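## Task

Move the screw box, the paper-clip box and the plastic jar onto the shelf and nothing besides them. Items propped up only by the robot at the end do not count. All objects must settle soon after you stop. Release everything and withdraw the arms at the end.

## Robot and tools

Robot: two six-joint arms with parallel-jaw grippers, named left_arm and right_arm, on a table in a physics simulator. Scene frame: origin on the table top midway between the arms, +z up, +x outward across the table, and left_arm sits on the +y side. The names left and right refer to the arms, not to image sides. Base poses (URDF root link) in the scene frame: left_arm at (-0.037, +0.356, 0) m with quat_wxyz (+0.995, 0, 0, +0.100); right_arm at (-0.039, -0.276, 0) m with quat_wxyz (+0.999, 0, 0, -0.046).

execute_actions takes "actions", a list holding at most one entry, plus optional "pictures" (boolean, default is to include images). Three forms: an empty list just reports the current state; {"rows": [...], "steps": N} moves the robot; {"steps": N} with no rows is a wait. A refused call sends nothing.

Motion entries: "rows" holds 1 to 15 rows, "steps" is 1 to 15 (default 15), each step lasting 1/30 s. Row k drives step k; if rows run out, the final row repeats. Every row is one flat list of exactly 14 numbers covering both arms, even when only one should move: left_arm waist, shoulder, elbow, wrist pitch, wrist yaw, wrist roll, gripper opening, then the same seven for right_arm. The six joint values are absolute target angles in radians (the same quantities printed under Joint positions), not offsets. Stated ranges per arm: waist -2.618 to 3.054, shoulder 0.000 to 3.142, elbow 0.000 to 3.142, wrist pitch -1.571 to 1.571, wrist yaw -1.571 to 1.571, wrist roll -2.094 to 2.094. True ends may differ by up to 0.036 rad either way. A target beyond a range end by over 0.036 rad that also lies further out than the joint's last reported angle gets the call refused; a target past the real end is clipped there, and a "joint sent to its limit" line may appear (possibly about an earlier action). Opening is an absolute value from -1 (closed) to +1 (fully open, about 0.094 m between pads). To keep hold of something, command about 0.03 below its grip_measured reading; a smaller margin grips more gently. Pads press about 50 to 62 N each at most, less on very thin parts.

Speed: each step, each joint target is held within a fixed distance of the measured angle (waist 0.202, shoulder 0.258, elbow 0.238, wrist pitch 0.573, wrist yaw and roll 0.522 rad), and targets are scaled back if they would move the gripper over 70 mm from where it is. Far targets therefore need several actions. Between calls the arms keep heading to the last row sent, until they nearly stop or a step is HELD.

Wait entries: "steps" 1 to 300, counted from the previous result, with your reply time included.

Results: a state line per arm gives end_effector_position (metres, scene frame, the point between the pads roughly 1 cm behind the fingertips) and end_effector_quat_wxyz; these estimates drift more at long reach. Fingers point along the gripper's +z and close along its y axis. Joint positions and Joint velocities list, per arm, six joints (rad, rad/s) and then the pad gap (m, m/s). grip_measured is the opening on the command scale, each gripper reading off by up to about 1 mm. "joint command not followed" means a clearance check altered or blocked joint targets on some steps; HELD marks steps on which your row was not fully sent. MOTOR HOT warns from 75 °C; at 90 °C the arm halts for 10 s, and at 100 °C it goes limp and falls. OVER-TEMPERATURE FAULT lines report these stops. Holding loads heats motors, even while you are thinking.

Cameras: cam_left_wrist and cam_right_wrist, each 616x616, on the wrists. zoom_image takes "camera" (one of those names) and "region" [x0, y0, x1, y1] in pixels of that camera's latest image, origin at top-left, at most 504x504.

read_manual(section="licences") only returns licence text. finished_scene takes "scene", the number of the scene now running; it ends that scene for good, grades it and gives the next task. Replying without any tool call ends everything.

The simulation runs while you think and write, so be concise. Avoid: dropping or slipping objects, slamming or pushing hard, arms colliding or pressing on each other, knocking anything off the table, and placing unrequested items on the shelf. Brief external tugs on held parts or pushes on loose ones may occur. Finish with grippers open and arms moved away so objects rest unsupported.

Each tool is called as name([rows], argument=value, ...), one row to a line, values as JSON.

## Session

execute_actions(actions=[])

Scene clock: 0.00 s of 5100.00 s.
left_arm: end_effector_position=(+0.2705, +0.4657, +0.1049) grip_measured=+1.000 end_effector_quat_wxyz=(-0.192, +0.712, -0.608, -0.295) | right_arm: end_effector_position=(+0.3774, -0.5438, +0.1692) grip_measured=+1.000 end_effector_quat_wxyz=(+0.281, +0.295, +0.757, +0.512)
Joint positions: left_arm=[-0.212  1.93   1.454 -1.347 -0.681 -1.829  0.094] | right_arm=[-0.829  2.5    2.335 -1.55  -1.242 -0.282  0.094]
Joint velocities: left_arm=[ 0.007 -0.007 -0.012  0.007  0.037 -0.007  0.   ] | right_arm=[-0.017  0.002  0.002 -0.022 -0.007 -0.051  0.   ]
Motor temperatures (°C, as the motors report them): left_arm=[30 28 29 28 31 28] | right_arm=[27 28 29 29 29 28]

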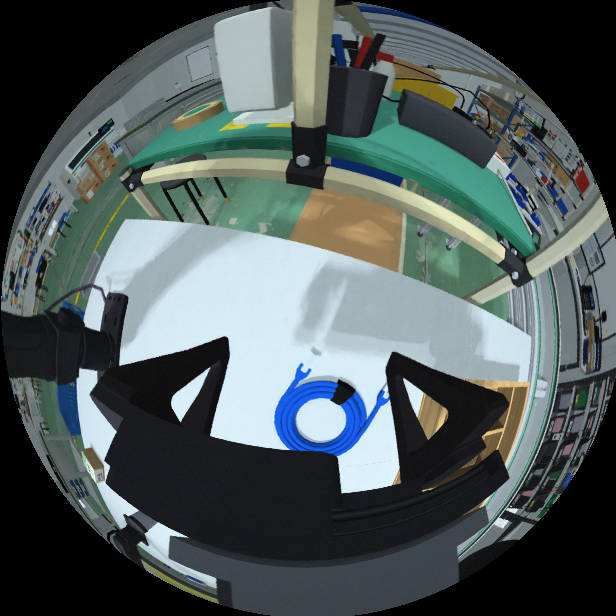

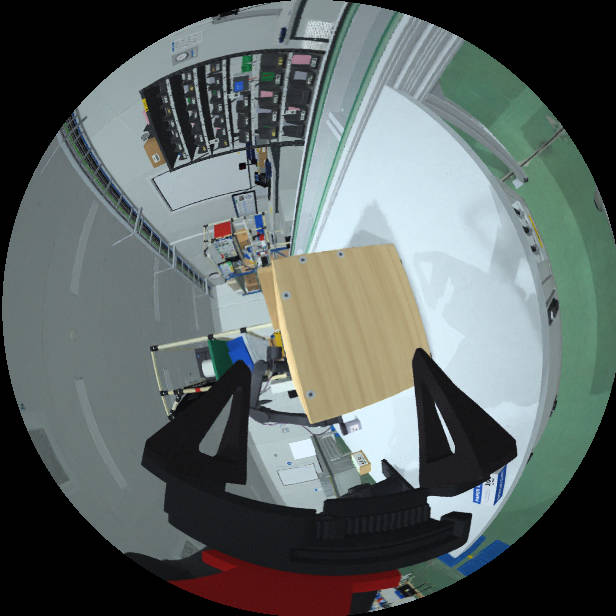

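execute_actions([
  {"rows":[[-0.6,1.5,1.4,-1.47,0,0,1,-0.829,1.9,2.0,-1.5,-1.0,-0.282,1]]},
], pictures=false)

execute_actions([
  {"rows":[[-0.6,1.5,1.4,-1.47,0,0,1,-0.3,1.5,1.4,-1.47,0,0,1]]},
], pictures=false)

execute_actions([
  {"steps":60},
])

Scene clock: 2.90 s of 5100.00 s.
left_arm: end_effector_position=(+0.2042, +0.2610, +0.1737) grip_measured=+1.000 end_effector_quat_wxyz=(+0.029, -0.125, +0.992, +0.009) | right_arm: end_effector_position=(+0.3011, -0.4705, +0.3140) grip_measured=+1.000 end_effector_quat_wxyz=(+0.358, +0.221, +0.839, +0.345)
Joint positions: left_arm=[-0.611  1.493  1.412 -1.448 -0.045 -0.66   0.094] | right_arm=[-0.829  1.843  2.01  -1.505 -1.023 -0.277  0.094]
Joint velocities: left_arm=[ 0.022  0.051 -0.056 -0.081  0.33   2.821  0.   ] | right_arm=[ 0.017  0.252  0.002 -0.095  0.125  0.022  0.   ]
Motor temperatures (°C, as the motors report them): left_arm=[30 29 29 28 31 28] | right_arm=[27 30 29 29 29 28]
Steps of this call (steps 1 to 72: nothing new was sent; steps 73 to 87: all 15 steps of this action). Readings (joint positions):
73: left_arm=[-0.221 1.915 1.447 -1.345 -0.637 -1.780] | right_arm=[-0.829 2.460 2.274 -1.513 -1.208 -0.282]
74: left_arm=[-0.241 1.888 1.432 -1.351 -0.578 -1.724] | right_arm=[-0.829 2.397 2.173 -1.499 -1.159 -0.281]
76: left_arm=[-0.309 1.814 1.415 -1.369 -0.459 -1.612] | right_arm=[-0.829 2.267 2.038 -1.514 -1.086 -0.278]
80: left_arm=[-0.489 1.638 1.413 -1.386 -0.261 -1.357] | right_arm=[-0.829 2.037 2.010 -1.512 -1.033 -0.277]
87: the state above

Scene clock: 3.40 s of 5100.00 s.
left_arm: end_effector_position=(+0.1980, +0.2562, +0.1714) grip_measured=+1.000 end_effector_quat_wxyz=(+0.011, +0.187, +0.982, -0.000) | right_arm: end_effector_position=(+0.1971, -0.3563, +0.1696) grip_measured=+1.000 end_effector_quat_wxyz=(-0.000, +0.182, +0.983, +0.038)
Joint positions: left_arm=[-0.61   1.497  1.407 -1.459 -0.005 -0.033  0.094] | right_arm=[-0.292  1.506  1.407 -1.488 -0.074 -0.019  0.094]
Joint velocities: left_arm=[-0.002  0.002 -0.007 -0.007 -0.022  0.154  0.   ] | right_arm=[-0.012  0.002  0.012 -0.007  0.418  0.007  0.   ]
Motor temperatures (°C, as the motors report them): left_arm=[30 29 29 28 31 28] | right_arm=[27 30 29 29 29 28]
Steps of this call (steps 1 to 15: all 15 steps of this action). Readings (joint positions):
1: left_arm=[-0.611 1.495 1.410 -1.450 -0.036 -0.560] | right_arm=[-0.807 1.811 1.958 -1.461 -0.944 -0.234]
2: left_arm=[-0.610 1.496 1.409 -1.451 -0.029 -0.460] | right_arm=[-0.767 1.759 1.870 -1.439 -0.838 -0.190]
4: left_arm=[-0.610 1.497 1.407 -1.454 -0.018 -0.297] | right_arm=[-0.639 1.635 1.703 -1.439 -0.646 -0.126]
8: left_arm=[-0.610 1.497 1.407 -1.457 -0.009 -0.126] | right_arm=[-0.339 1.489 1.458 -1.479 -0.306 -0.057]
15: the state above

Scene clock: 5.40 s of 5100.00 s.
left_arm: end_effector_position=(+0.1979, +0.2561, +0.1714) grip_measured=+1.000 end_effector_quat_wxyz=(+0.011, +0.199, +0.980, -0.000) | right_arm: end_effector_position=(+0.1939, -0.3665, +0.1691) grip_measured=+1.000 end_effector_quat_wxyz=(-0.005, +0.186, +0.982, +0.008)
Joint positions: left_arm=[-0.61   1.497  1.407 -1.46  -0.004 -0.01   0.094] | right_arm=[-0.292  1.506  1.407 -1.484 -0.014 -0.01   0.094]
Joint velocities: left_arm=[-0.007 -0.012 -0.002 -0.037 -0.022 -0.037  0.   ] | right_arm=[ 0.007 -0.007 -0.012  0.007 -0.051  0.037  0.   ]
Motor temperatures (°C, as the motors report them): left_arm=[30 29 30 28 31 28] | right_arm=[27 30 30 29 29 28]
Steps of this call (steps 1 to 30: the robot went on to your last target; steps 31 to 60: nothing new was sent). Readings (joint positions):
1: left_arm=[-0.610 1.497 1.407 -1.459 -0.005 -0.029] | right_arm=[-0.292 1.506 1.407 -1.487 -0.062 -0.017]
2: left_arm=[-0.610 1.497 1.407 -1.459 -0.005 -0.025] | right_arm=[-0.292 1.506 1.407 -1.486 -0.051 -0.015]
4: left_arm=[-0.610 1.497 1.407 -1.459 -0.004 -0.019] | right_arm=[-0.292 1.506 1.407 -1.485 -0.037 -0.013]
8: left_arm=[-0.610 1.497 1.407 -1.460 -0.004 -0.013] | right_arm=[-0.292 1.506 1.407 -1.485 -0.023 -0.011]
60: the state above
All arms were judged still, so your last target was given up. Only a new action makes them travel on or press farther. Fingers that are still opening or closing keep moving.

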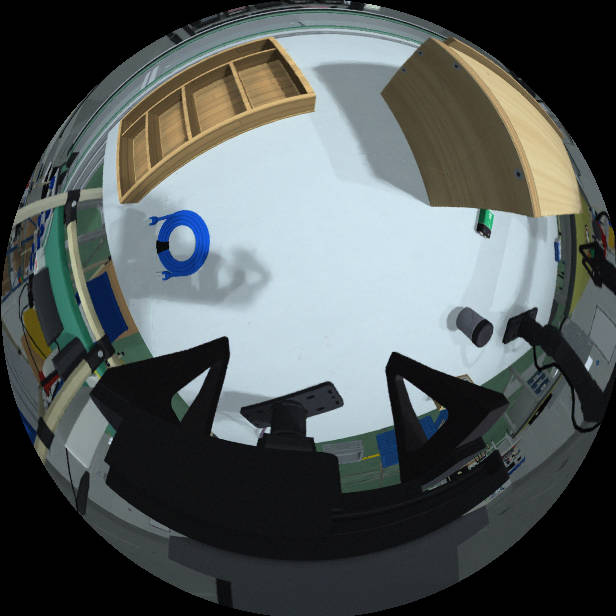

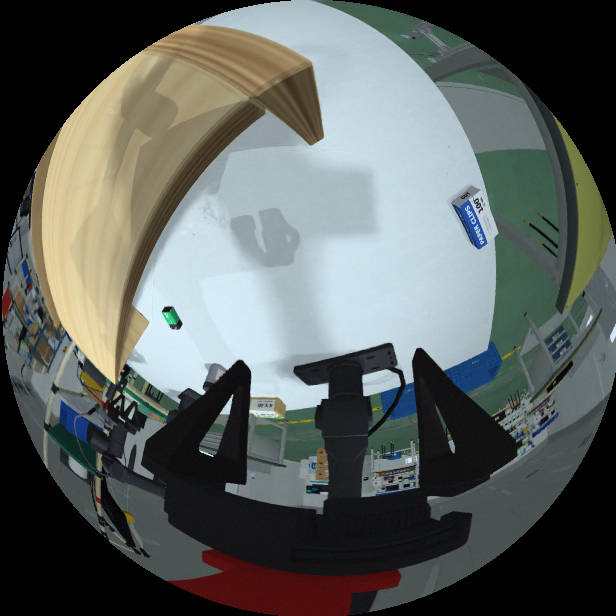

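execute_actions([
  {"rows":[[-0.9,1.2,1.2,-0.5,0,0,1,-0.9,1.2,1.2,-1.0,0,0,1]]},
], pictures=false)

execute_actions([
  {"steps":30},
])

Scene clock: 7.37 s of 5100.00 s.
left_arm: end_effector_position=(+0.2579, +0.1127, +0.2901) grip_measured=+1.000 end_effector_quat_wxyz=(+0.448, +0.295, +0.828, -0.165) | right_arm: end_effector_position=(+0.1254, -0.5287, +0.2192) grip_measured=+1.000 end_effector_quat_wxyz=(+0.245, +0.457, +0.844, -0.137)
Joint positions: left_arm=[-0.893  1.217  1.214 -0.573  0.001 -0.009  0.094] | right_arm=[-0.901  1.197  1.214 -1.02   0.007 -0.005  0.094]
Joint velocities: left_arm=[-0.012 -0.002  0.012  0.403  0.022  0.022  0.   ] | right_arm=[-0.007 -0.007 -0.007  0.066 -0.022 -0.051  0.   ]
Motor temperatures (°C, as the motors report them): left_arm=[30 29 30 28 31 28] | right_arm=[27 30 30 29 29 28]
Steps of this call (steps 1 to 44: nothing new was sent; steps 45 to 59: all 15 steps of this action). Readings (joint positions):
45: left_arm=[-0.635 1.456 1.356 -1.366 -0.017 -0.010] | right_arm=[-0.318 1.467 1.359 -1.402 -0.028 -0.011]
46: left_arm=[-0.686 1.396 1.286 -1.257 -0.020 -0.010] | right_arm=[-0.376 1.401 1.286 -1.299 -0.032 -0.011]
48: left_arm=[-0.799 1.307 1.226 -1.128 -0.012 -0.010] | right_arm=[-0.532 1.282 1.217 -1.206 -0.026 -0.010]
52: left_arm=[-0.887 1.232 1.214 -0.833 0.001 -0.009] | right_arm=[-0.833 1.195 1.214 -1.076 -0.008 -0.007]
59: the state above

Scene clock: 8.37 s of 5100.00 s.
left_arm: end_effector_position=(+0.2628, +0.1086, +0.3006) grip_measured=+1.000 end_effector_quat_wxyz=(+0.468, +0.291, +0.816, -0.172) | right_arm: end_effector_position=(+0.1264, -0.5303, +0.2204) grip_measured=+1.000 end_effector_quat_wxyz=(+0.248, +0.456, +0.843, -0.139)
Joint positions: left_arm=[-0.893  1.217  1.214 -0.523  0.001 -0.009  0.094] | right_arm=[-0.901  1.197  1.214 -1.011  0.007 -0.005  0.094]
Joint velocities: left_arm=[-0.007  0.007 -0.012  0.007  0.051 -0.007  0.   ] | right_arm=[-0.007 -0.002 -0.012 -0.022  0.037 -0.007  0.   ]
Motor temperatures (°C, as the motors report them): left_arm=[30 29 30 28 31 28] | right_arm=[27 30 30 29 29 28]
Steps of this call (steps 1 to 30: the robot went on to your last target). Readings (joint positions):
1: left_arm=[-0.893 1.217 1.214 -0.561 0.001 -0.009] | right_arm=[-0.901 1.197 1.214 -1.018 0.007 -0.005]
2: left_arm=[-0.893 1.217 1.214 -0.552 0.001 -0.009] | right_arm=[-0.901 1.197 1.214 -1.016 0.007 -0.005]
4: left_arm=[-0.893 1.217 1.214 -0.541 0.001 -0.009] | right_arm=[-0.901 1.197 1.214 -1.014 0.007 -0.005]
8: left_arm=[-0.893 1.217 1.214 -0.529 0.001 -0.009] | right_arm=[-0.901 1.197 1.214 -1.012 0.007 -0.005]
30: the state above
All arms were judged still, so your last target was given up. Only a new action makes them travel on or press farther. Fingers that are still opening or closing keep moving.

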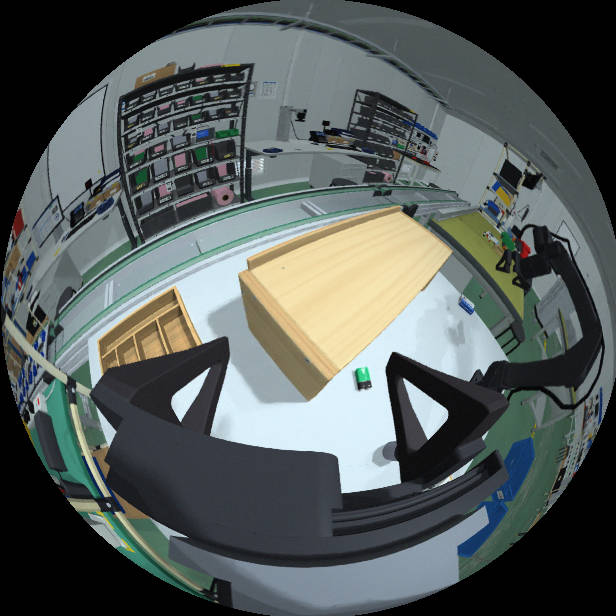

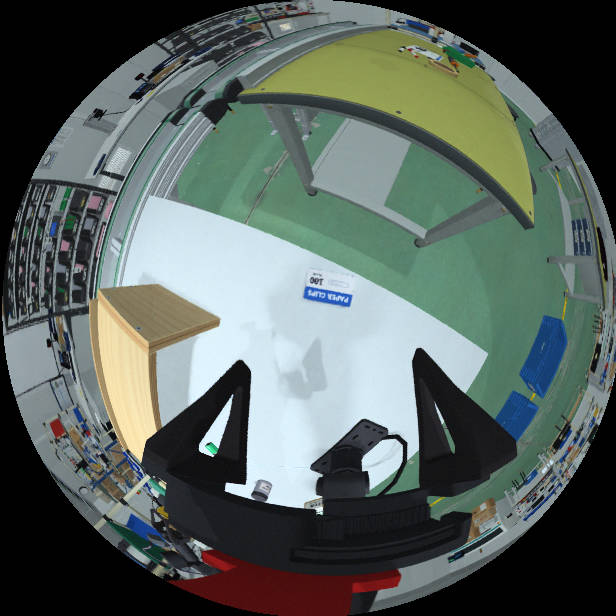

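execute_actions([
  {"rows":[[-0.9,1.2,1.2,-0.5,0,0,1,-0.9,2.21,1.97,-1.06,0,1.57,1]]},
], pictures=false)

execute_actions([
  {"steps":45},
])

Scene clock: 10.50 s of 5100.00 s.
left_arm: end_effector_position=(+0.2628, +0.1086, +0.3006) grip_measured=+1.000 end_effector_quat_wxyz=(+0.468, +0.291, +0.816, -0.172) | right_arm: end_effector_position=(+0.2360, -0.6974, +0.0831) grip_measured=+1.000 end_effector_quat_wxyz=(+0.143, +0.904, +0.402, +0.022)
Joint positions: left_arm=[-0.893  1.217  1.214 -0.523  0.001 -0.009  0.094] | right_arm=[-0.901  2.22   1.948 -1.009  0.002  1.31   0.094]
Joint velocities: left_arm=[-0.007  0.002 -0.012  0.007 -0.022 -0.051  0.   ] | right_arm=[-0.007  1.053  0.002 -0.432 -0.022  1.678  0.   ]
Motor temperatures (°C, as the motors report them): left_arm=[30 29 30 29 31 28] | right_arm=[27 30 30 30 29 28]
Steps of this call (steps 1 to 49: nothing new was sent; steps 50 to 64: all 15 steps of this action). Readings (joint positions):
50: left_arm=[-0.893 1.217 1.214 -0.523 0.001 -0.009] | right_arm=[-0.901 1.234 1.259 -1.056 0.005 0.080]
51: left_arm=[-0.893 1.217 1.214 -0.523 0.001 -0.009] | right_arm=[-0.901 1.304 1.340 -1.091 0.005 0.181]
53: left_arm=[-0.893 1.217 1.214 -0.523 0.001 -0.009] | right_arm=[-0.901 1.475 1.518 -1.085 0.005 0.380]
57: left_arm=[-0.893 1.217 1.214 -0.523 0.001 -0.009] | right_arm=[-0.901 1.834 1.867 -1.045 0.005 0.775]
64: the state above

Scene clock: 12.00 s of 5100.00 s.
left_arm: end_effector_position=(+0.2628, +0.1086, +0.3006) grip_measured=+1.000 end_effector_quat_wxyz=(+0.468, +0.291, +0.816, -0.172) | right_arm: end_effector_position=(+0.2313, -0.6893, +0.0851) grip_measured=+1.000 end_effector_quat_wxyz=(+0.124, +0.950, +0.285, +0.037)
Joint positions: left_arm=[-0.893  1.217  1.214 -0.523  0.001 -0.009  0.094] | right_arm=[-0.901  2.21   1.948 -1.049 -0.001  1.563  0.094]
Joint velocities: left_arm=[ 0.007 -0.012  0.002 -0.007 -0.022  0.037  0.   ] | right_arm=[ 0.007  0.002 -0.007 -0.11   0.007  0.022  0.   ]
Motor temperatures (°C, as the motors report them): left_arm=[30 29 30 30 31 28] | right_arm=[27 30 30 30 29 28]
Steps of this call (steps 1 to 30: the robot went on to your last target; steps 31 to 45: nothing new was sent). Readings (joint positions):
1: left_arm=[-0.893 1.217 1.214 -0.523 0.001 -0.009] | right_arm=[-0.901 2.250 1.948 -1.020 0.001 1.361]
2: left_arm=[-0.893 1.217 1.214 -0.523 0.001 -0.009] | right_arm=[-0.901 2.269 1.948 -1.031 0.000 1.402]
4: left_arm=[-0.893 1.217 1.214 -0.523 0.001 -0.009] | right_arm=[-0.901 2.275 1.948 -1.047 -0.001 1.461]
8: left_arm=[-0.893 1.217 1.214 -0.523 0.001 -0.009] | right_arm=[-0.901 2.233 1.948 -1.049 -0.001 1.522]
45: the state above
All arms were judged still, so your last target was given up. Only a new action makes them travel on or press farther. Fingers that are still opening or closing keep moving.

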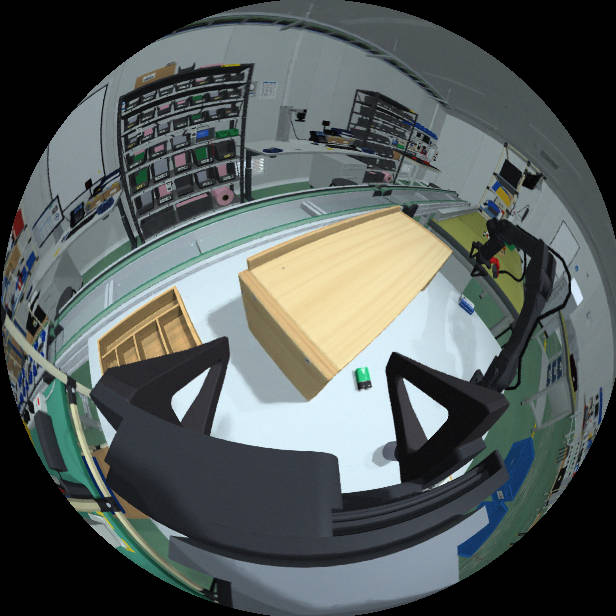

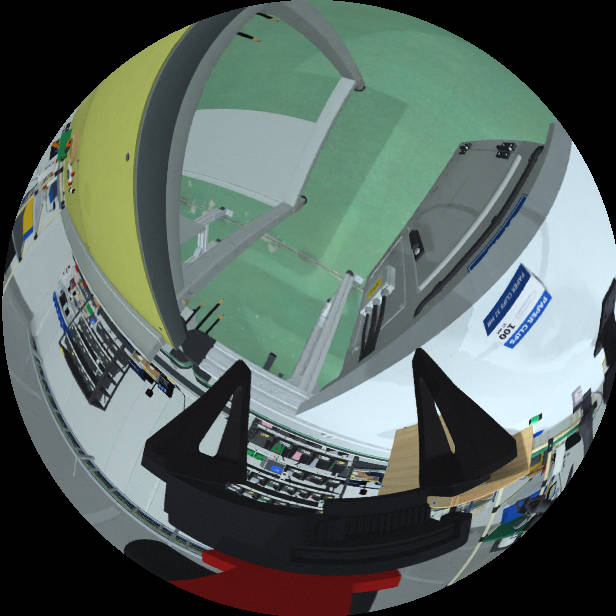

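execute_actions([
  {"rows":[[-0.9,1.2,1.2,-0.5,0,0,1,-0.9,1.91,1.64,-1.23,0,1.57,1]]},
], pictures=false)

execute_actions([
  {"steps":30},
])

Scene clock: 15.17 s of 5100.00 s.
left_arm: end_effector_position=(+0.2628, +0.1086, +0.3006) grip_measured=+1.000 end_effector_quat_wxyz=(+0.468, +0.291, +0.816, -0.172) | right_arm: end_effector_position=(+0.1742, -0.6012, +0.1221) grip_measured=+1.000 end_effector_quat_wxyz=(+0.059, +0.956, +0.286, +0.018)
Joint positions: left_arm=[-0.893  1.217  1.214 -0.523  0.001 -0.009  0.094] | right_arm=[-0.901  1.902  1.664 -1.209 -0.002  1.565  0.094]
Joint velocities: left_arm=[-0.012  0.002 -0.012 -0.007 -0.007  0.037  0.   ] | right_arm=[-0.002  0.007  0.007 -0.007 -0.037 -0.037  0.   ]
Motor temperatures (°C, as the motors report them): left_arm=[30 29 30 31 31 28] | right_arm=[27 32 31 30 29 28]
Steps of this call (steps 1 to 80: nothing new was sent; steps 81 to 95: all 15 steps of this action). Readings (joint positions):
81: left_arm=[-0.893 1.217 1.214 -0.523 0.001 -0.009] | right_arm=[-0.901 2.182 1.908 -1.032 -0.001 1.563]
82: left_arm=[-0.893 1.217 1.214 -0.523 0.001 -0.009] | right_arm=[-0.901 2.135 1.841 -1.040 -0.002 1.563]
84: left_arm=[-0.893 1.217 1.214 -0.523 0.001 -0.009] | right_arm=[-0.901 2.026 1.720 -1.101 -0.002 1.563]
88: left_arm=[-0.893 1.217 1.214 -0.523 0.001 -0.009] | right_arm=[-0.901 1.904 1.664 -1.202 -0.002 1.565]
95: the state above

Scene clock: 16.17 s of 5100.00 s.
left_arm: end_effector_position=(+0.2628, +0.1086, +0.3006) grip_measured=+1.000 end_effector_quat_wxyz=(+0.468, +0.291, +0.816, -0.172) | right_arm: end_effector_position=(+0.1741, -0.6010, +0.1219) grip_measured=+1.000 end_effector_quat_wxyz=(+0.058, +0.956, +0.286, +0.018)
Joint positions: left_arm=[-0.893  1.217  1.214 -0.523  0.001 -0.009  0.094] | right_arm=[-0.901  1.903  1.664 -1.21  -0.002  1.565  0.094]
Joint velocities: left_arm=[-0.007 -0.007 -0.007 -0.022  0.037 -0.022  0.   ] | right_arm=[ 0.012 -0.032 -0.007 -0.066 -0.051 -0.022  0.   ]
Motor temperatures (°C, as the motors report them): left_arm=[30 29 30 31 31 28] | right_arm=[27 32 31 30 29 28]
Steps of this call (steps 1 to 15: the robot went on to your last target; steps 16 to 30: nothing new was sent). Readings (joint positions):
1: left_arm=[-0.893 1.217 1.214 -0.523 0.001 -0.009] | right_arm=[-0.901 1.903 1.664 -1.209 -0.002 1.565]
2: left_arm=[-0.893 1.217 1.214 -0.523 0.001 -0.009] | right_arm=[-0.901 1.903 1.664 -1.210 -0.002 1.565]
4: left_arm=[-0.893 1.217 1.214 -0.523 0.001 -0.009] | right_arm=[-0.901 1.903 1.664 -1.210 -0.002 1.565]
8: left_arm=[-0.893 1.217 1.214 -0.523 0.001 -0.009] | right_arm=[-0.901 1.903 1.664 -1.210 -0.002 1.565]
30: the state above
All arms were judged still, so your last target was given up. Only a new action makes them travel on or press farther. Fingers that are still opening or closing keep moving.

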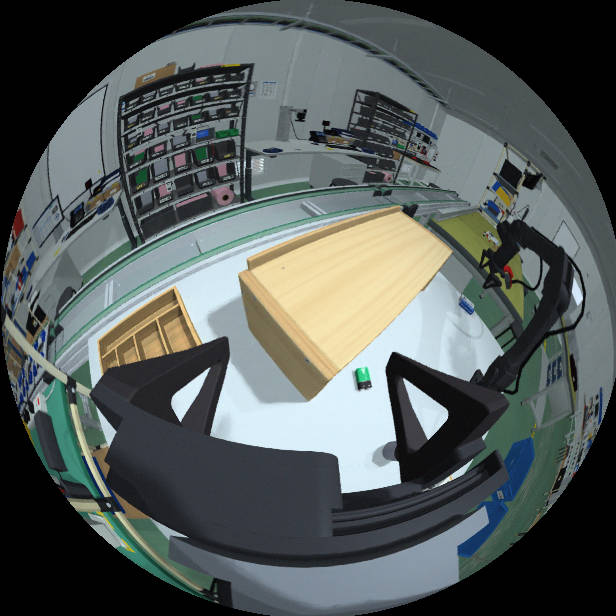

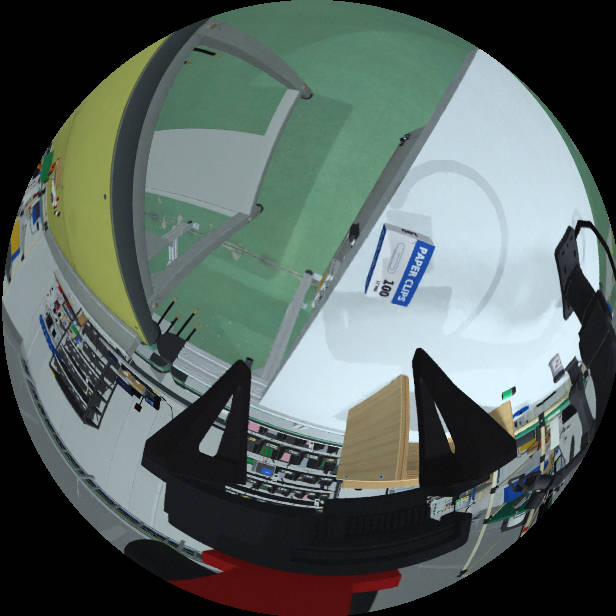

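execute_actions([
  {"rows":[[-0.9,1.2,1.2,-0.5,0,0,1,-1.15,1.755,1.44,-1.26,0,1.57,1]]},
], pictures=false)

execute_actions([
  {"steps":20},
])

Scene clock: 17.83 s of 5100.00 s.
left_arm: end_effector_position=(+0.2628, +0.1086, +0.3006) grip_measured=+1.000 end_effector_quat_wxyz=(+0.468, +0.291, +0.816, -0.172) | right_arm: end_effector_position=(+0.0657, -0.5863, +0.1111) grip_measured=+1.000 end_effector_quat_wxyz=(+0.007, +0.987, +0.163, +0.001)
Joint positions: left_arm=[-0.893  1.217  1.214 -0.523  0.001 -0.009  0.094] | right_arm=[-1.157  1.77   1.459 -1.245 -0.     1.565  0.094]
Joint velocities: left_arm=[ 0.002  0.007  0.002 -0.037 -0.007  0.037  0.   ] | right_arm=[-0.007  0.002  0.002 -0.037  0.051 -0.095  0.   ]
Motor temperatures (°C, as the motors report them): left_arm=[30 29 30 31 31 28] | right_arm=[27 32 31 30 29 28]
Steps of this call (steps 1 to 35: nothing new was sent; steps 36 to 50: all 15 steps of this action). Readings (joint positions):
36: left_arm=[-0.893 1.217 1.214 -0.523 0.001 -0.009] | right_arm=[-0.915 1.885 1.633 -1.189 -0.010 1.565]
37: left_arm=[-0.893 1.217 1.214 -0.523 0.001 -0.009] | right_arm=[-0.943 1.857 1.585 -1.180 -0.019 1.565]
39: left_arm=[-0.893 1.217 1.214 -0.523 0.001 -0.009] | right_arm=[-1.041 1.808 1.507 -1.201 -0.021 1.565]
43: left_arm=[-0.893 1.217 1.214 -0.523 0.001 -0.009] | right_arm=[-1.178 1.772 1.459 -1.242 0.000 1.565]
50: the state above

Scene clock: 18.50 s of 5100.00 s.
left_arm: end_effector_position=(+0.2628, +0.1086, +0.3006) grip_measured=+1.000 end_effector_quat_wxyz=(+0.468, +0.291, +0.816, -0.172) | right_arm: end_effector_position=(+0.0657, -0.5863, +0.1111) grip_measured=+1.000 end_effector_quat_wxyz=(+0.007, +0.987, +0.163, +0.001)
Joint positions: left_arm=[-0.893  1.217  1.214 -0.523  0.001 -0.009  0.094] | right_arm=[-1.157  1.77   1.459 -1.245 -0.     1.565  0.094]
Joint velocities: left_arm=[-0.002 -0.002  0.002 -0.081  0.007  0.007  0.   ] | right_arm=[ 0.007 -0.002  0.002  0.051 -0.022 -0.022  0.   ]
Motor temperatures (°C, as the motors report them): left_arm=[30 29 30 31 31 28] | right_arm=[27 32 30 30 29 28]
Steps of this call (steps 1 to 15: the robot went on to your last target; steps 16 to 20: nothing new was sent). Readings (joint positions):
1: left_arm=[-0.893 1.217 1.214 -0.523 0.001 -0.009] | right_arm=[-1.157 1.770 1.459 -1.245 -0.000 1.565]
2: left_arm=[-0.893 1.217 1.214 -0.523 0.001 -0.009] | right_arm=[-1.157 1.770 1.459 -1.245 -0.000 1.565]
4: left_arm=[-0.893 1.217 1.214 -0.523 0.001 -0.009] | right_arm=[-1.157 1.770 1.459 -1.245 -0.000 1.565]
8: left_arm=[-0.893 1.217 1.214 -0.523 0.001 -0.009] | right_arm=[-1.157 1.770 1.459 -1.245 -0.000 1.565]
20: the state above
All arms were judged still, so your last target was given up. Only a new action makes them travel on or press farther. Fingers that are still opening or closing keep moving.

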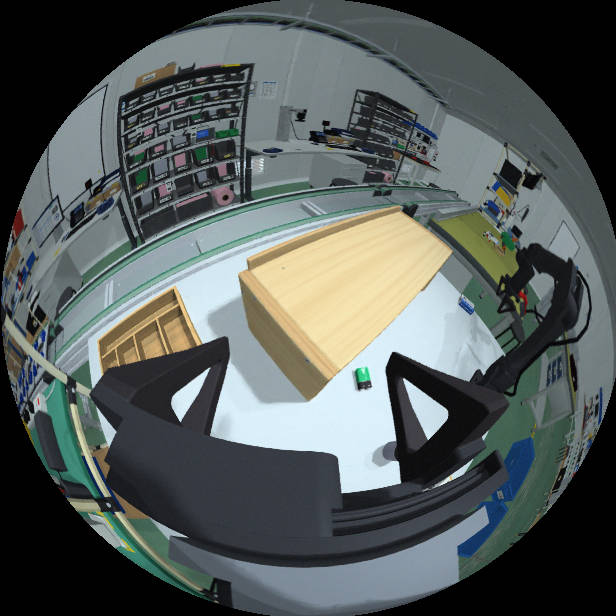

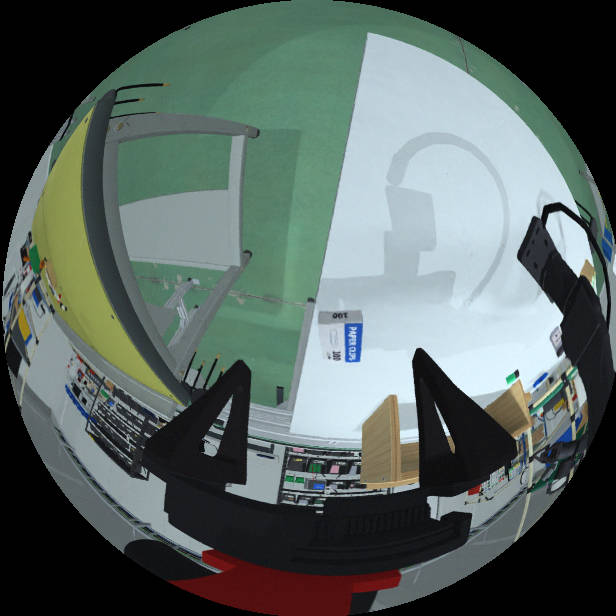

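execute_actions([
  {"rows":[[-0.9,1.2,1.2,-0.5,0,0,1,-1.2,1.817,1.276,-1.03,0,1.57,1]]},
], pictures=false)

execute_actions([
  {"steps":10},
])

Scene clock: 20.43 s of 5100.00 s.
left_arm: end_effector_position=(+0.2628, +0.1086, +0.3006) grip_measured=+1.000 end_effector_quat_wxyz=(+0.468, +0.291, +0.816, -0.172) | right_arm: end_effector_position=(+0.0525, -0.5855, +0.0481) grip_measured=+1.000 end_effector_quat_wxyz=(-0.011, +0.990, +0.143, -0.001)
Joint positions: left_arm=[-0.893  1.217  1.214 -0.523  0.001 -0.009  0.094] | right_arm=[-1.195  1.831  1.279 -1.04  -0.002  1.565  0.094]
Joint velocities: left_arm=[ 0.002  0.007 -0.012 -0.022 -0.007  0.037  0.   ] | right_arm=[-0.007 -0.002  0.002  0.051 -0.022 -0.022  0.   ]
Motor temperatures (°C, as the motors report them): left_arm=[30 29 30 32 31 28] | right_arm=[27 32 30 30 29 28]
Steps of this call (steps 1 to 43: nothing new was sent; steps 44 to 58: all 15 steps of this action). Readings (joint positions):
44: left_arm=[-0.893 1.217 1.214 -0.523 0.001 -0.009] | right_arm=[-1.160 1.767 1.431 -1.207 -0.001 1.565]
45: left_arm=[-0.893 1.217 1.214 -0.523 0.001 -0.009] | right_arm=[-1.167 1.765 1.392 -1.161 -0.002 1.565]
47: left_arm=[-0.893 1.217 1.214 -0.523 0.001 -0.009] | right_arm=[-1.185 1.789 1.326 -1.112 -0.002 1.565]
51: left_arm=[-0.893 1.217 1.214 -0.523 0.001 -0.009] | right_arm=[-1.195 1.833 1.279 -1.076 -0.002 1.565]
58: the state above

Scene clock: 20.77 s of 5100.00 s.
left_arm: end_effector_position=(+0.2628, +0.1086, +0.3006) grip_measured=+1.000 end_effector_quat_wxyz=(+0.468, +0.291, +0.816, -0.172) | right_arm: end_effector_position=(+0.0530, -0.5872, +0.0480) grip_measured=+1.000 end_effector_quat_wxyz=(-0.007, +0.990, +0.143, -0.000)
Joint positions: left_arm=[-0.893  1.217  1.214 -0.523  0.001 -0.009  0.094] | right_arm=[-1.195  1.831  1.279 -1.033 -0.002  1.565  0.094]
Joint velocities: left_arm=[-0.002 -0.007 -0.007  0.022  0.007 -0.007  0.   ] | right_arm=[-0.007  0.012 -0.017 -0.022 -0.051 -0.022  0.   ]
Motor temperatures (°C, as the motors report them): left_arm=[30 29 30 32 31 28] | right_arm=[27 32 30 30 29 28]
Steps of this call (steps 1 to 10: the robot went on to your last target). Readings (joint positions):
1: left_arm=[-0.893 1.217 1.214 -0.523 0.001 -0.009] | right_arm=[-1.195 1.831 1.279 -1.038 -0.002 1.565]
2: left_arm=[-0.893 1.217 1.214 -0.523 0.001 -0.009] | right_arm=[-1.195 1.831 1.279 -1.037 -0.002 1.565]
4: left_arm=[-0.893 1.217 1.214 -0.523 0.001 -0.009] | right_arm=[-1.195 1.831 1.279 -1.035 -0.002 1.565]
8: left_arm=[-0.893 1.217 1.214 -0.523 0.001 -0.009] | right_arm=[-1.195 1.831 1.279 -1.033 -0.002 1.565]
10: the state above

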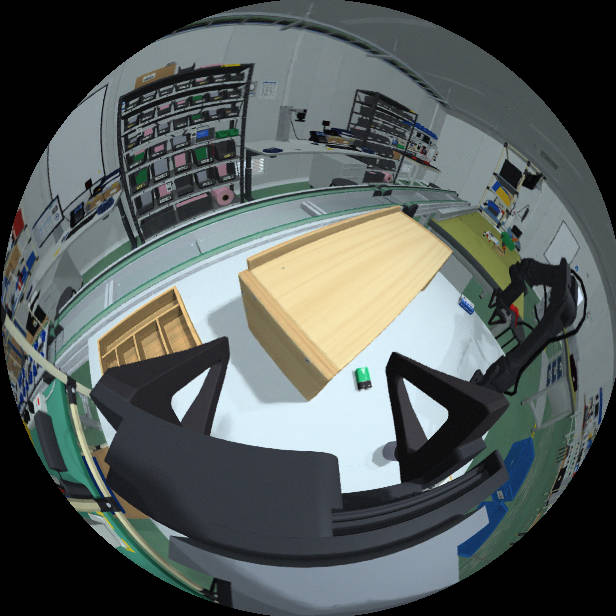

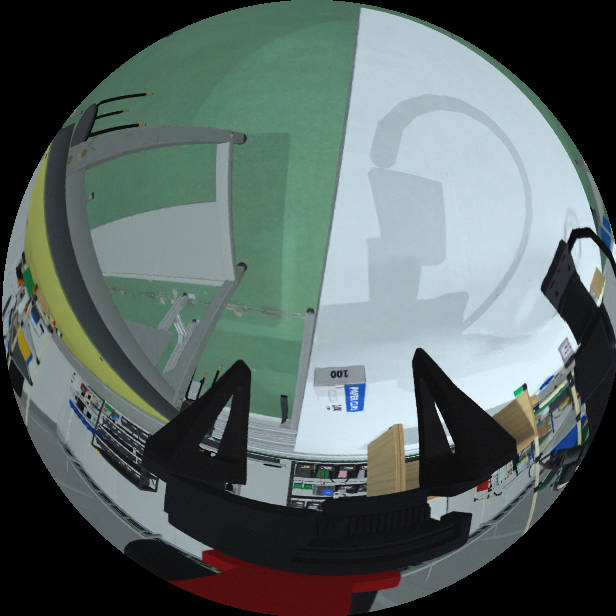

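execute_actions([
  {"rows":[[-0.9,1.2,1.2,-0.5,0,0,1,-1.165,1.817,1.276,-1.03,0,1.57,1],[-0.9,1.2,1.2,-0.5,0,0,1,-1.165,1.817,1.276,-1.03,0,1.57,1],[-0.9,1.2,1.2,-0.5,0,0,1,-1.165,1.817,1.276,-1.03,0,1.57,1],[-0.9,1.2,1.2,-0.5,0,0,1,-1.165,1.817,1.276,-1.03,0,1.57,1],[-0.9,1.2,1.2,-0.5,0,0,1,-1.165,1.817,1.276,-1.03,0,1.57,1],[-0.9,1.2,1.2,-0.5,0,0,1,-1.165,1.85,1.2,-0.92,0,1.57,1]]},
])

Scene clock: 22.37 s of 5100.00 s.
left_arm: end_effector_position=(+0.2628, +0.1086, +0.3006) grip_measured=+1.000 end_effector_quat_wxyz=(+0.468, +0.291, +0.816, -0.172) | right_arm: end_effector_position=(+0.0607, -0.5861, +0.0279) grip_measured=+1.000 end_effector_quat_wxyz=(+0.001, +0.988, +0.155, +0.001)
Joint positions: left_arm=[-0.893  1.217  1.214 -0.523  0.001 -0.009  0.094] | right_arm=[-1.172  1.847  1.215 -0.937 -0.002  1.565  0.094]
Joint velocities: left_arm=[-0.007 -0.002  0.007  0.022 -0.007 -0.022  0.   ] | right_arm=[-0.012 -0.007 -0.002  0.095  0.007 -0.037  0.   ]
Motor temperatures (°C, as the motors report them): left_arm=[30 29 30 32 31 28] | right_arm=[27 32 30 30 29 28]
Steps of this call (steps 1 to 15: the robot went on to your last target; steps 16 to 33: nothing new was sent; steps 34 to 48: all 15 steps of this action). Readings (joint positions):
34: left_arm=[-0.893 1.217 1.214 -0.523 0.001 -0.009] | right_arm=[-1.193 1.831 1.279 -1.033 -0.002 1.565]
35: left_arm=[-0.893 1.217 1.214 -0.523 0.001 -0.009] | right_arm=[-1.189 1.831 1.279 -1.033 -0.002 1.565]
37: left_arm=[-0.893 1.217 1.214 -0.523 0.001 -0.009] | right_arm=[-1.179 1.831 1.279 -1.033 -0.002 1.565]
41: left_arm=[-0.893 1.217 1.214 -0.523 0.001 -0.009] | right_arm=[-1.172 1.834 1.242 -0.975 -0.002 1.565]
48: the state above

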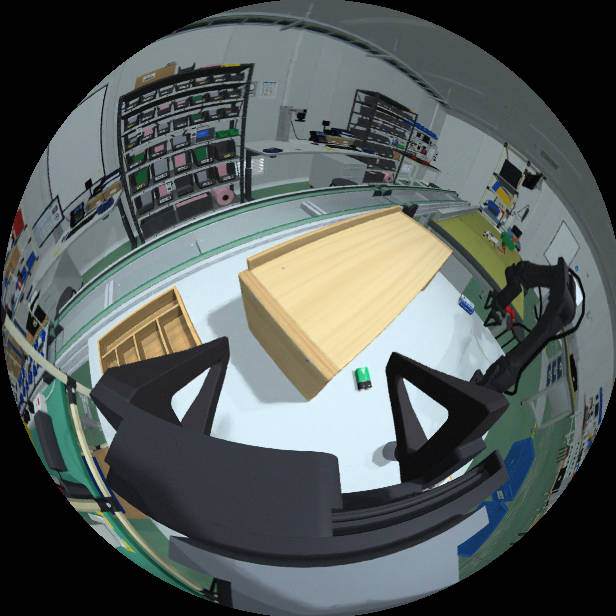

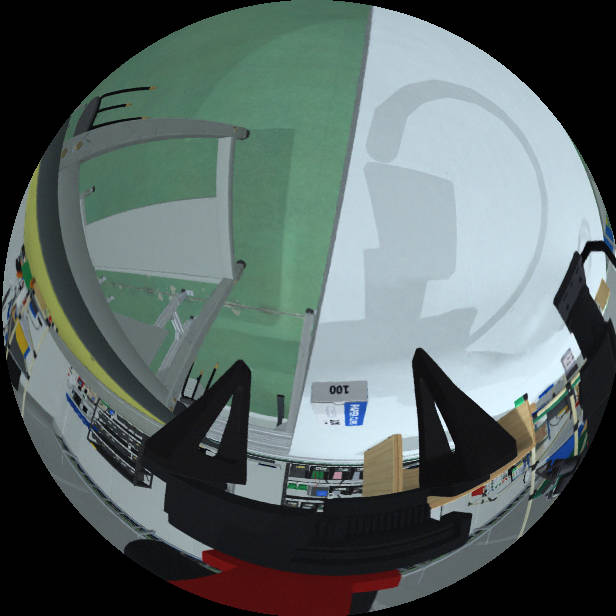

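execute_actions([
  {"rows":[[-0.9,1.2,1.2,-0.5,0,0,1,-1.075,1.85,1.2,-0.92,0,1.57,1]]},
])

Scene clock: 24.47 s of 5100.00 s.
left_arm: end_effector_position=(+0.2628, +0.1086, +0.3006) grip_measured=+1.000 end_effector_quat_wxyz=(+0.468, +0.291, +0.816, -0.172) | right_arm: end_effector_position=(+0.0942, -0.5779, +0.0279) grip_measured=+1.000 end_effector_quat_wxyz=(+0.008, +0.979, +0.205, +0.005)
Joint positions: left_arm=[-0.893  1.217  1.214 -0.523  0.001 -0.009  0.094] | right_arm=[-1.07   1.847  1.215 -0.92  -0.007  1.565  0.094]
Joint velocities: left_arm=[-0.012  0.012 -0.007 -0.051  0.095 -0.022  0.   ] | right_arm=[-0.007  0.012 -0.002 -0.007  0.007 -0.022  0.   ]
Motor temperatures (°C, as the motors report them): left_arm=[30 29 31 33 31 28] | right_arm=[27 32 30 29 29 28]
Steps of this call (steps 1 to 30: the robot went on to your last target; steps 31 to 48: nothing new was sent; steps 49 to 63: all 15 steps of this action). Readings (joint positions):
49: left_arm=[-0.893 1.217 1.214 -0.523 0.001 -0.009] | right_arm=[-1.162 1.847 1.215 -0.923 0.002 1.565]
50: left_arm=[-0.893 1.217 1.214 -0.523 0.001 -0.009] | right_arm=[-1.144 1.847 1.215 -0.922 0.003 1.565]
52: left_arm=[-0.893 1.217 1.214 -0.523 0.001 -0.009] | right_arm=[-1.099 1.847 1.215 -0.921 0.001 1.565]
56: left_arm=[-0.893 1.217 1.214 -0.523 0.001 -0.009] | right_arm=[-1.069 1.847 1.215 -0.920 -0.007 1.565]
63: the state above

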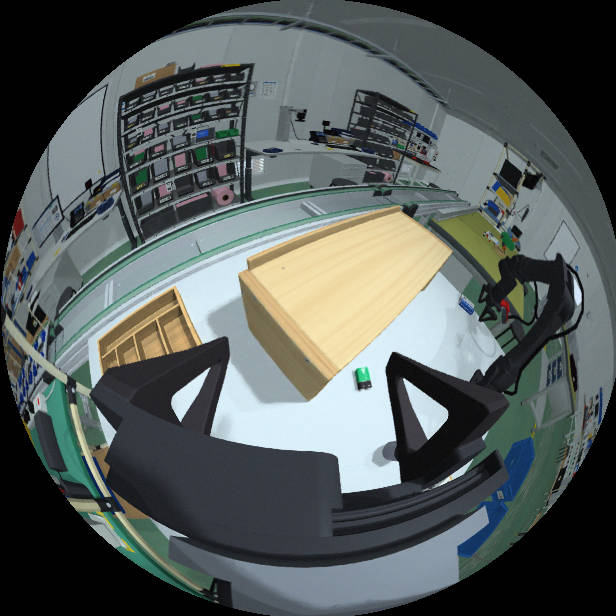

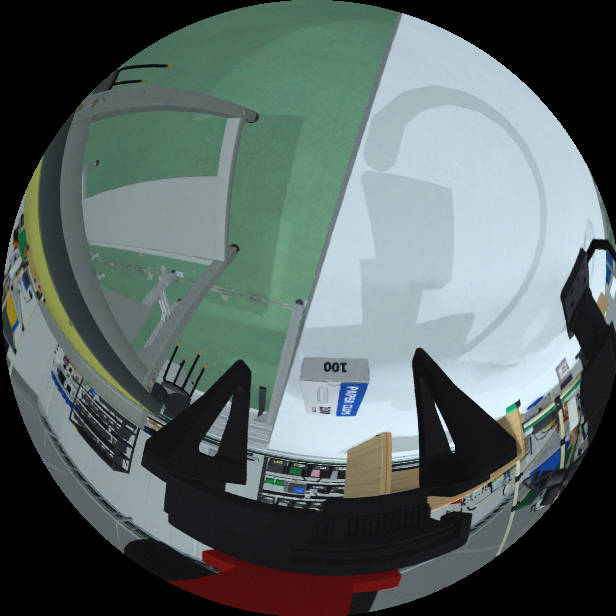

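execute_actions([
  {"rows":[[-0.9,1.2,1.2,-0.5,0,0,1,-1.0,1.86,1.2,-0.92,0,1.62,1]]},
], pictures=false)

execute_actions([
  {"rows":[[-0.9,1.2,1.2,-0.5,0,0,1,-1.0,1.86,1.2,-0.92,0,1.62,-0.5]]},
])

Scene clock: 25.63 s of 5100.00 s.
left_arm: end_effector_position=(+0.2628, +0.1086, +0.3006) grip_measured=+1.000 end_effector_quat_wxyz=(+0.468, +0.291, +0.816, -0.172) | right_arm: end_effector_position=(+0.1151, -0.5679, +0.0279) grip_measured=+1.000 end_effector_quat_wxyz=(+0.008, +0.976, +0.218, +0.005)
Joint positions: left_arm=[-0.893  1.217  1.214 -0.523  0.001 -0.009  0.094] | right_arm=[-0.999  1.847  1.215 -0.92  -0.006  1.609  0.094]
Joint velocities: left_arm=[-0.017 -0.007  0.017  0.007  0.022  0.007  0.   ] | right_arm=[-0.022  0.012  0.022 -0.022  0.007 -0.022  0.   ]
Motor temperatures (°C, as the motors report them): left_arm=[30 29 31 33 31 28] | right_arm=[27 32 30 29 29 28]
Steps of this call (steps 1 to 15: the robot went on to your last target; steps 16 to 20: nothing new was sent; steps 21 to 35: all 15 steps of this action). Readings (joint positions):
21: left_arm=[-0.893 1.217 1.214 -0.523 0.001 -0.009] | right_arm=[-1.063 1.847 1.215 -0.920 -0.004 1.573]
22: left_arm=[-0.893 1.217 1.214 -0.523 0.001 -0.009] | right_arm=[-1.051 1.847 1.215 -0.920 -0.004 1.581]
24: left_arm=[-0.893 1.217 1.214 -0.523 0.001 -0.009] | right_arm=[-1.020 1.847 1.215 -0.920 -0.004 1.591]
28: left_arm=[-0.893 1.217 1.214 -0.523 0.001 -0.009] | right_arm=[-0.999 1.847 1.215 -0.920 -0.006 1.603]
35: the state above

Scene clock: 26.13 s of 5100.00 s.
left_arm: end_effector_position=(+0.2628, +0.1086, +0.3006) grip_measured=+1.000 end_effector_quat_wxyz=(+0.468, +0.291, +0.816, -0.172) | right_arm: end_effector_position=(+0.1151, -0.5679, +0.0279) grip_measured=-0.498 end_effector_quat_wxyz=(+0.008, +0.976, +0.217, +0.005)
Joint positions: left_arm=[-0.893  1.217  1.214 -0.523  0.001 -0.009  0.094] | right_arm=[-0.999  1.847  1.215 -0.92  -0.006  1.611  0.024]
Joint velocities: left_arm=[-0.017 -0.002 -0.027 -0.037 -0.037  0.022  0.   ] | right_arm=[-0.002 -0.007  0.002 -0.037  0.022  0.007 -0.   ]
Motor temperatures (°C, as the motors report them): left_arm=[30 29 31 33 31 28] | right_arm=[27 32 30 29 29 28]
Steps of this call (steps 1 to 15: all 15 steps of this action). Readings (joint positions):
1: left_arm=[-0.893 1.217 1.214 -0.523 0.001 -0.009] | right_arm=[-0.999 1.847 1.215 -0.920 -0.006 1.609]
2: left_arm=[-0.893 1.217 1.214 -0.523 0.001 -0.009] | right_arm=[-0.999 1.847 1.215 -0.920 -0.006 1.610]
4: left_arm=[-0.893 1.217 1.214 -0.523 0.001 -0.009] | right_arm=[-0.999 1.847 1.215 -0.920 -0.006 1.610]
8: left_arm=[-0.893 1.217 1.214 -0.523 0.001 -0.009] | right_arm=[-0.999 1.847 1.215 -0.920 -0.006 1.611]
15: the state above

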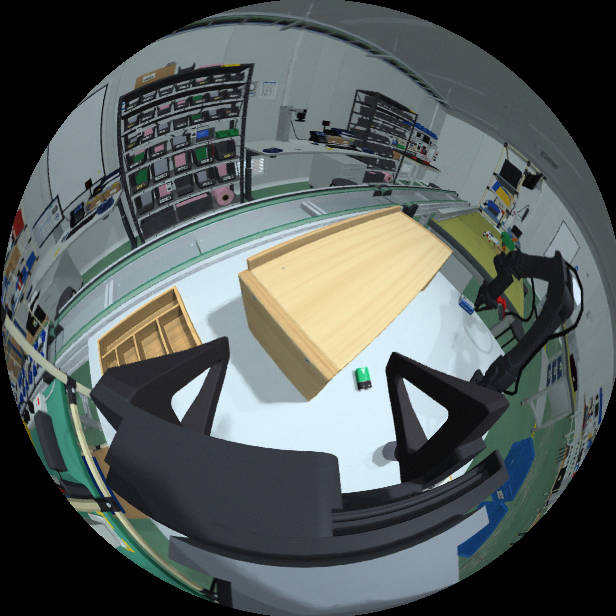

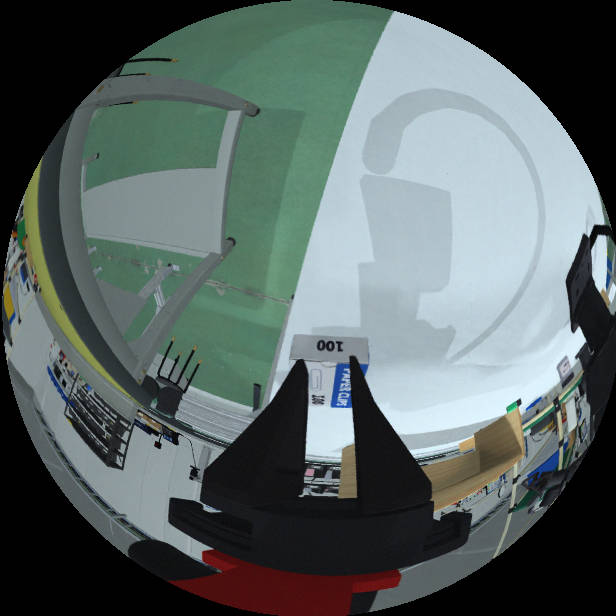

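execute_actions([
  {"rows":[[-0.9,1.2,1.2,-0.5,0,0,1,-1.0,1.86,1.2,-0.92,0,1.62,1],[-0.9,1.2,1.2,-0.5,0,0,1,-1.0,1.86,1.2,-0.92,0,1.62,1],[-0.9,1.2,1.2,-0.5,0,0,1,-1.0,1.86,1.2,-0.92,0,1.62,1],[-0.9,1.2,1.2,-0.5,0,0,1,-1.0,1.86,1.2,-0.92,0,1.62,1],[-0.9,1.2,1.2,-0.5,0,0,1,-1.0,1.86,1.2,-0.92,0,1.62,1],[-0.9,1.2,1.2,-0.5,0,0,1,-1.0,1.9,1.145,-0.82,0,1.62,1]]},
])

execute_actions([
  {"rows":[[-0.9,1.2,1.2,-0.5,0,0,1,-1.0,1.9,1.145,-0.82,0,1.62,-0.5]]},
])

Scene clock: 27.87 s of 5100.00 s.
left_arm: end_effector_position=(+0.2628, +0.1086, +0.3006) grip_measured=+1.000 end_effector_quat_wxyz=(+0.468, +0.291, +0.816, -0.172) | right_arm: end_effector_position=(+0.1144, -0.5664, +0.0057) grip_measured=+1.000 end_effector_quat_wxyz=(+0.003, +0.976, +0.217, +0.004)
Joint positions: left_arm=[-0.893  1.217  1.214 -0.523  0.001 -0.009  0.094] | right_arm=[-0.999  1.887  1.171 -0.848 -0.006  1.612  0.094]
Joint velocities: left_arm=[ 0.012 -0.002 -0.012  0.037 -0.037 -0.081  0.   ] | right_arm=[-0.017  0.002 -0.007 -0.037 -0.125  0.037  0.   ]
Motor temperatures (°C, as the motors report them): left_arm=[30 29 31 33 31 28] | right_arm=[27 32 30 29 29 28]
Steps of this call (steps 1 to 15: the robot went on to your last target; steps 16 to 37: nothing new was sent; steps 38 to 52: all 15 steps of this action). Readings (joint positions):
38: left_arm=[-0.893 1.217 1.214 -0.523 0.001 -0.009] | right_arm=[-0.999 1.847 1.215 -0.920 -0.006 1.611]
39: left_arm=[-0.893 1.217 1.214 -0.523 0.001 -0.009] | right_arm=[-0.999 1.847 1.215 -0.920 -0.006 1.611]
41: left_arm=[-0.893 1.217 1.214 -0.523 0.001 -0.009] | right_arm=[-0.999 1.847 1.215 -0.920 -0.006 1.611]
45: left_arm=[-0.893 1.217 1.214 -0.523 0.001 -0.009] | right_arm=[-0.999 1.864 1.188 -0.869 -0.006 1.611]
52: the state above

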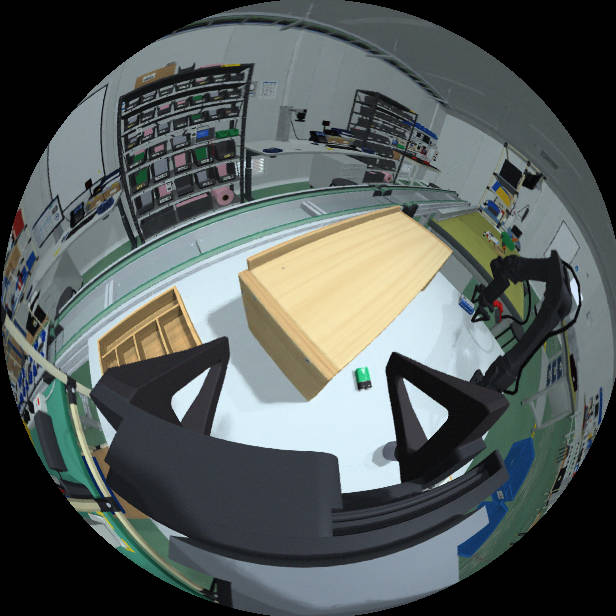

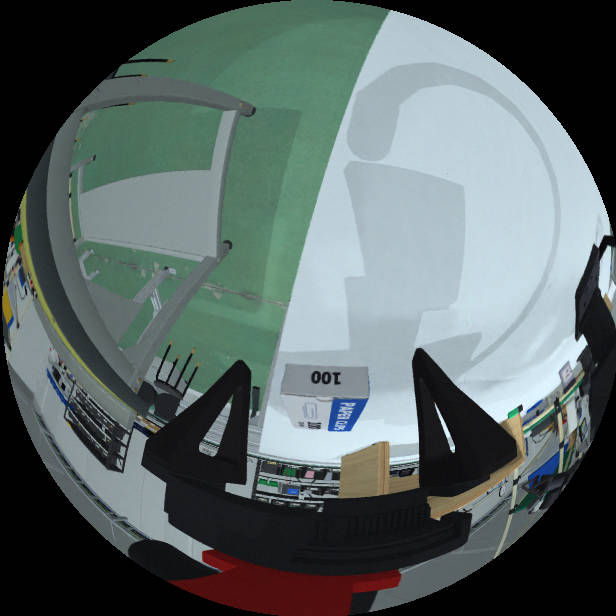

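Scene clock: 28.37 s of 5100.00 s.
left_arm: end_effector_position=(+0.2628, +0.1086, +0.3006) grip_measured=+1.000 end_effector_quat_wxyz=(+0.468, +0.291, +0.816, -0.172) | right_arm: end_effector_position=(+0.1108, -0.5595, +0.0048) grip_measured=-0.498 end_effector_quat_wxyz=(-0.011, +0.976, +0.217, +0.000)
Joint positions: left_arm=[-0.893  1.217  1.214 -0.523  0.001 -0.009  0.094] | right_arm=[-0.999  1.887  1.167 -0.872 -0.006  1.612  0.024]
Joint velocities: left_arm=[ 0.002 -0.017  0.002 -0.007 -0.037 -0.051  0.   ] | right_arm=[-0.007 -0.012 -0.007 -0.022 -0.022  0.066  0.001]
Motor temperatures (°C, as the motors report them): left_arm=[30 29 31 33 31 28] | right_arm=[27 32 30 29 29 28]
Steps of this call (steps 1 to 15: all 15 steps of this action). Readings (joint positions):
1: left_arm=[-0.893 1.217 1.214 -0.523 0.001 -0.009] | right_arm=[-0.999 1.887 1.171 -0.850 -0.006 1.612]
2: left_arm=[-0.893 1.217 1.214 -0.523 0.001 -0.009] | right_arm=[-0.999 1.887 1.170 -0.858 -0.006 1.612]
4: left_arm=[-0.893 1.217 1.214 -0.523 0.001 -0.009] | right_arm=[-0.999 1.887 1.167 -0.866 -0.006 1.612]
8: left_arm=[-0.893 1.217 1.214 -0.523 0.001 -0.009] | right_arm=[-0.999 1.887 1.167 -0.872 -0.006 1.612]
15: the state above

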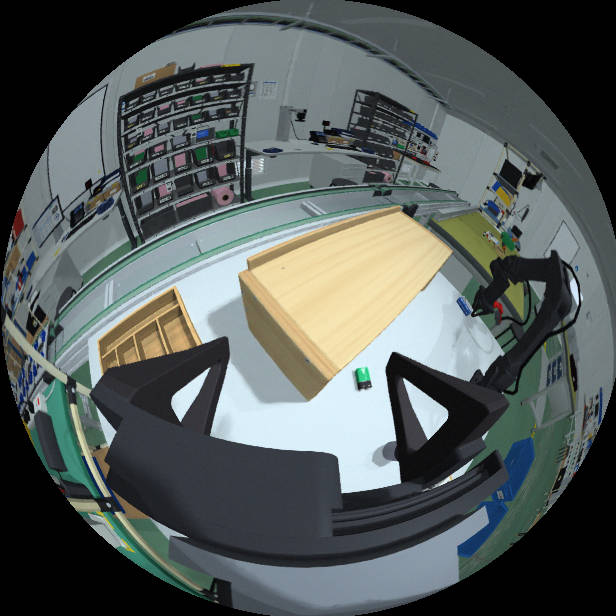

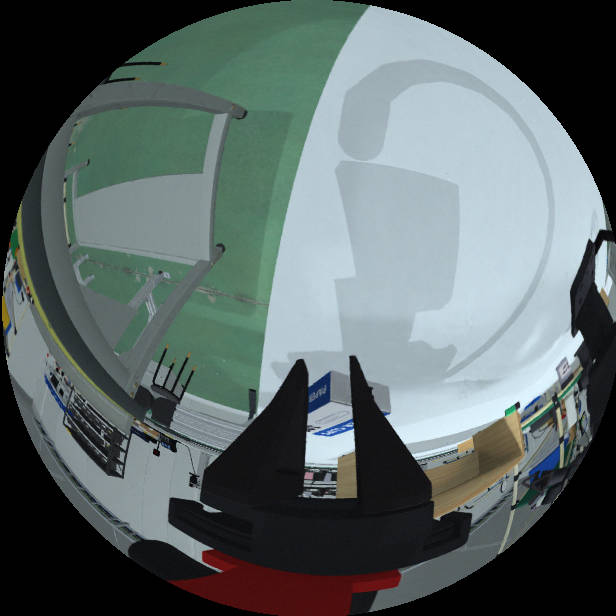

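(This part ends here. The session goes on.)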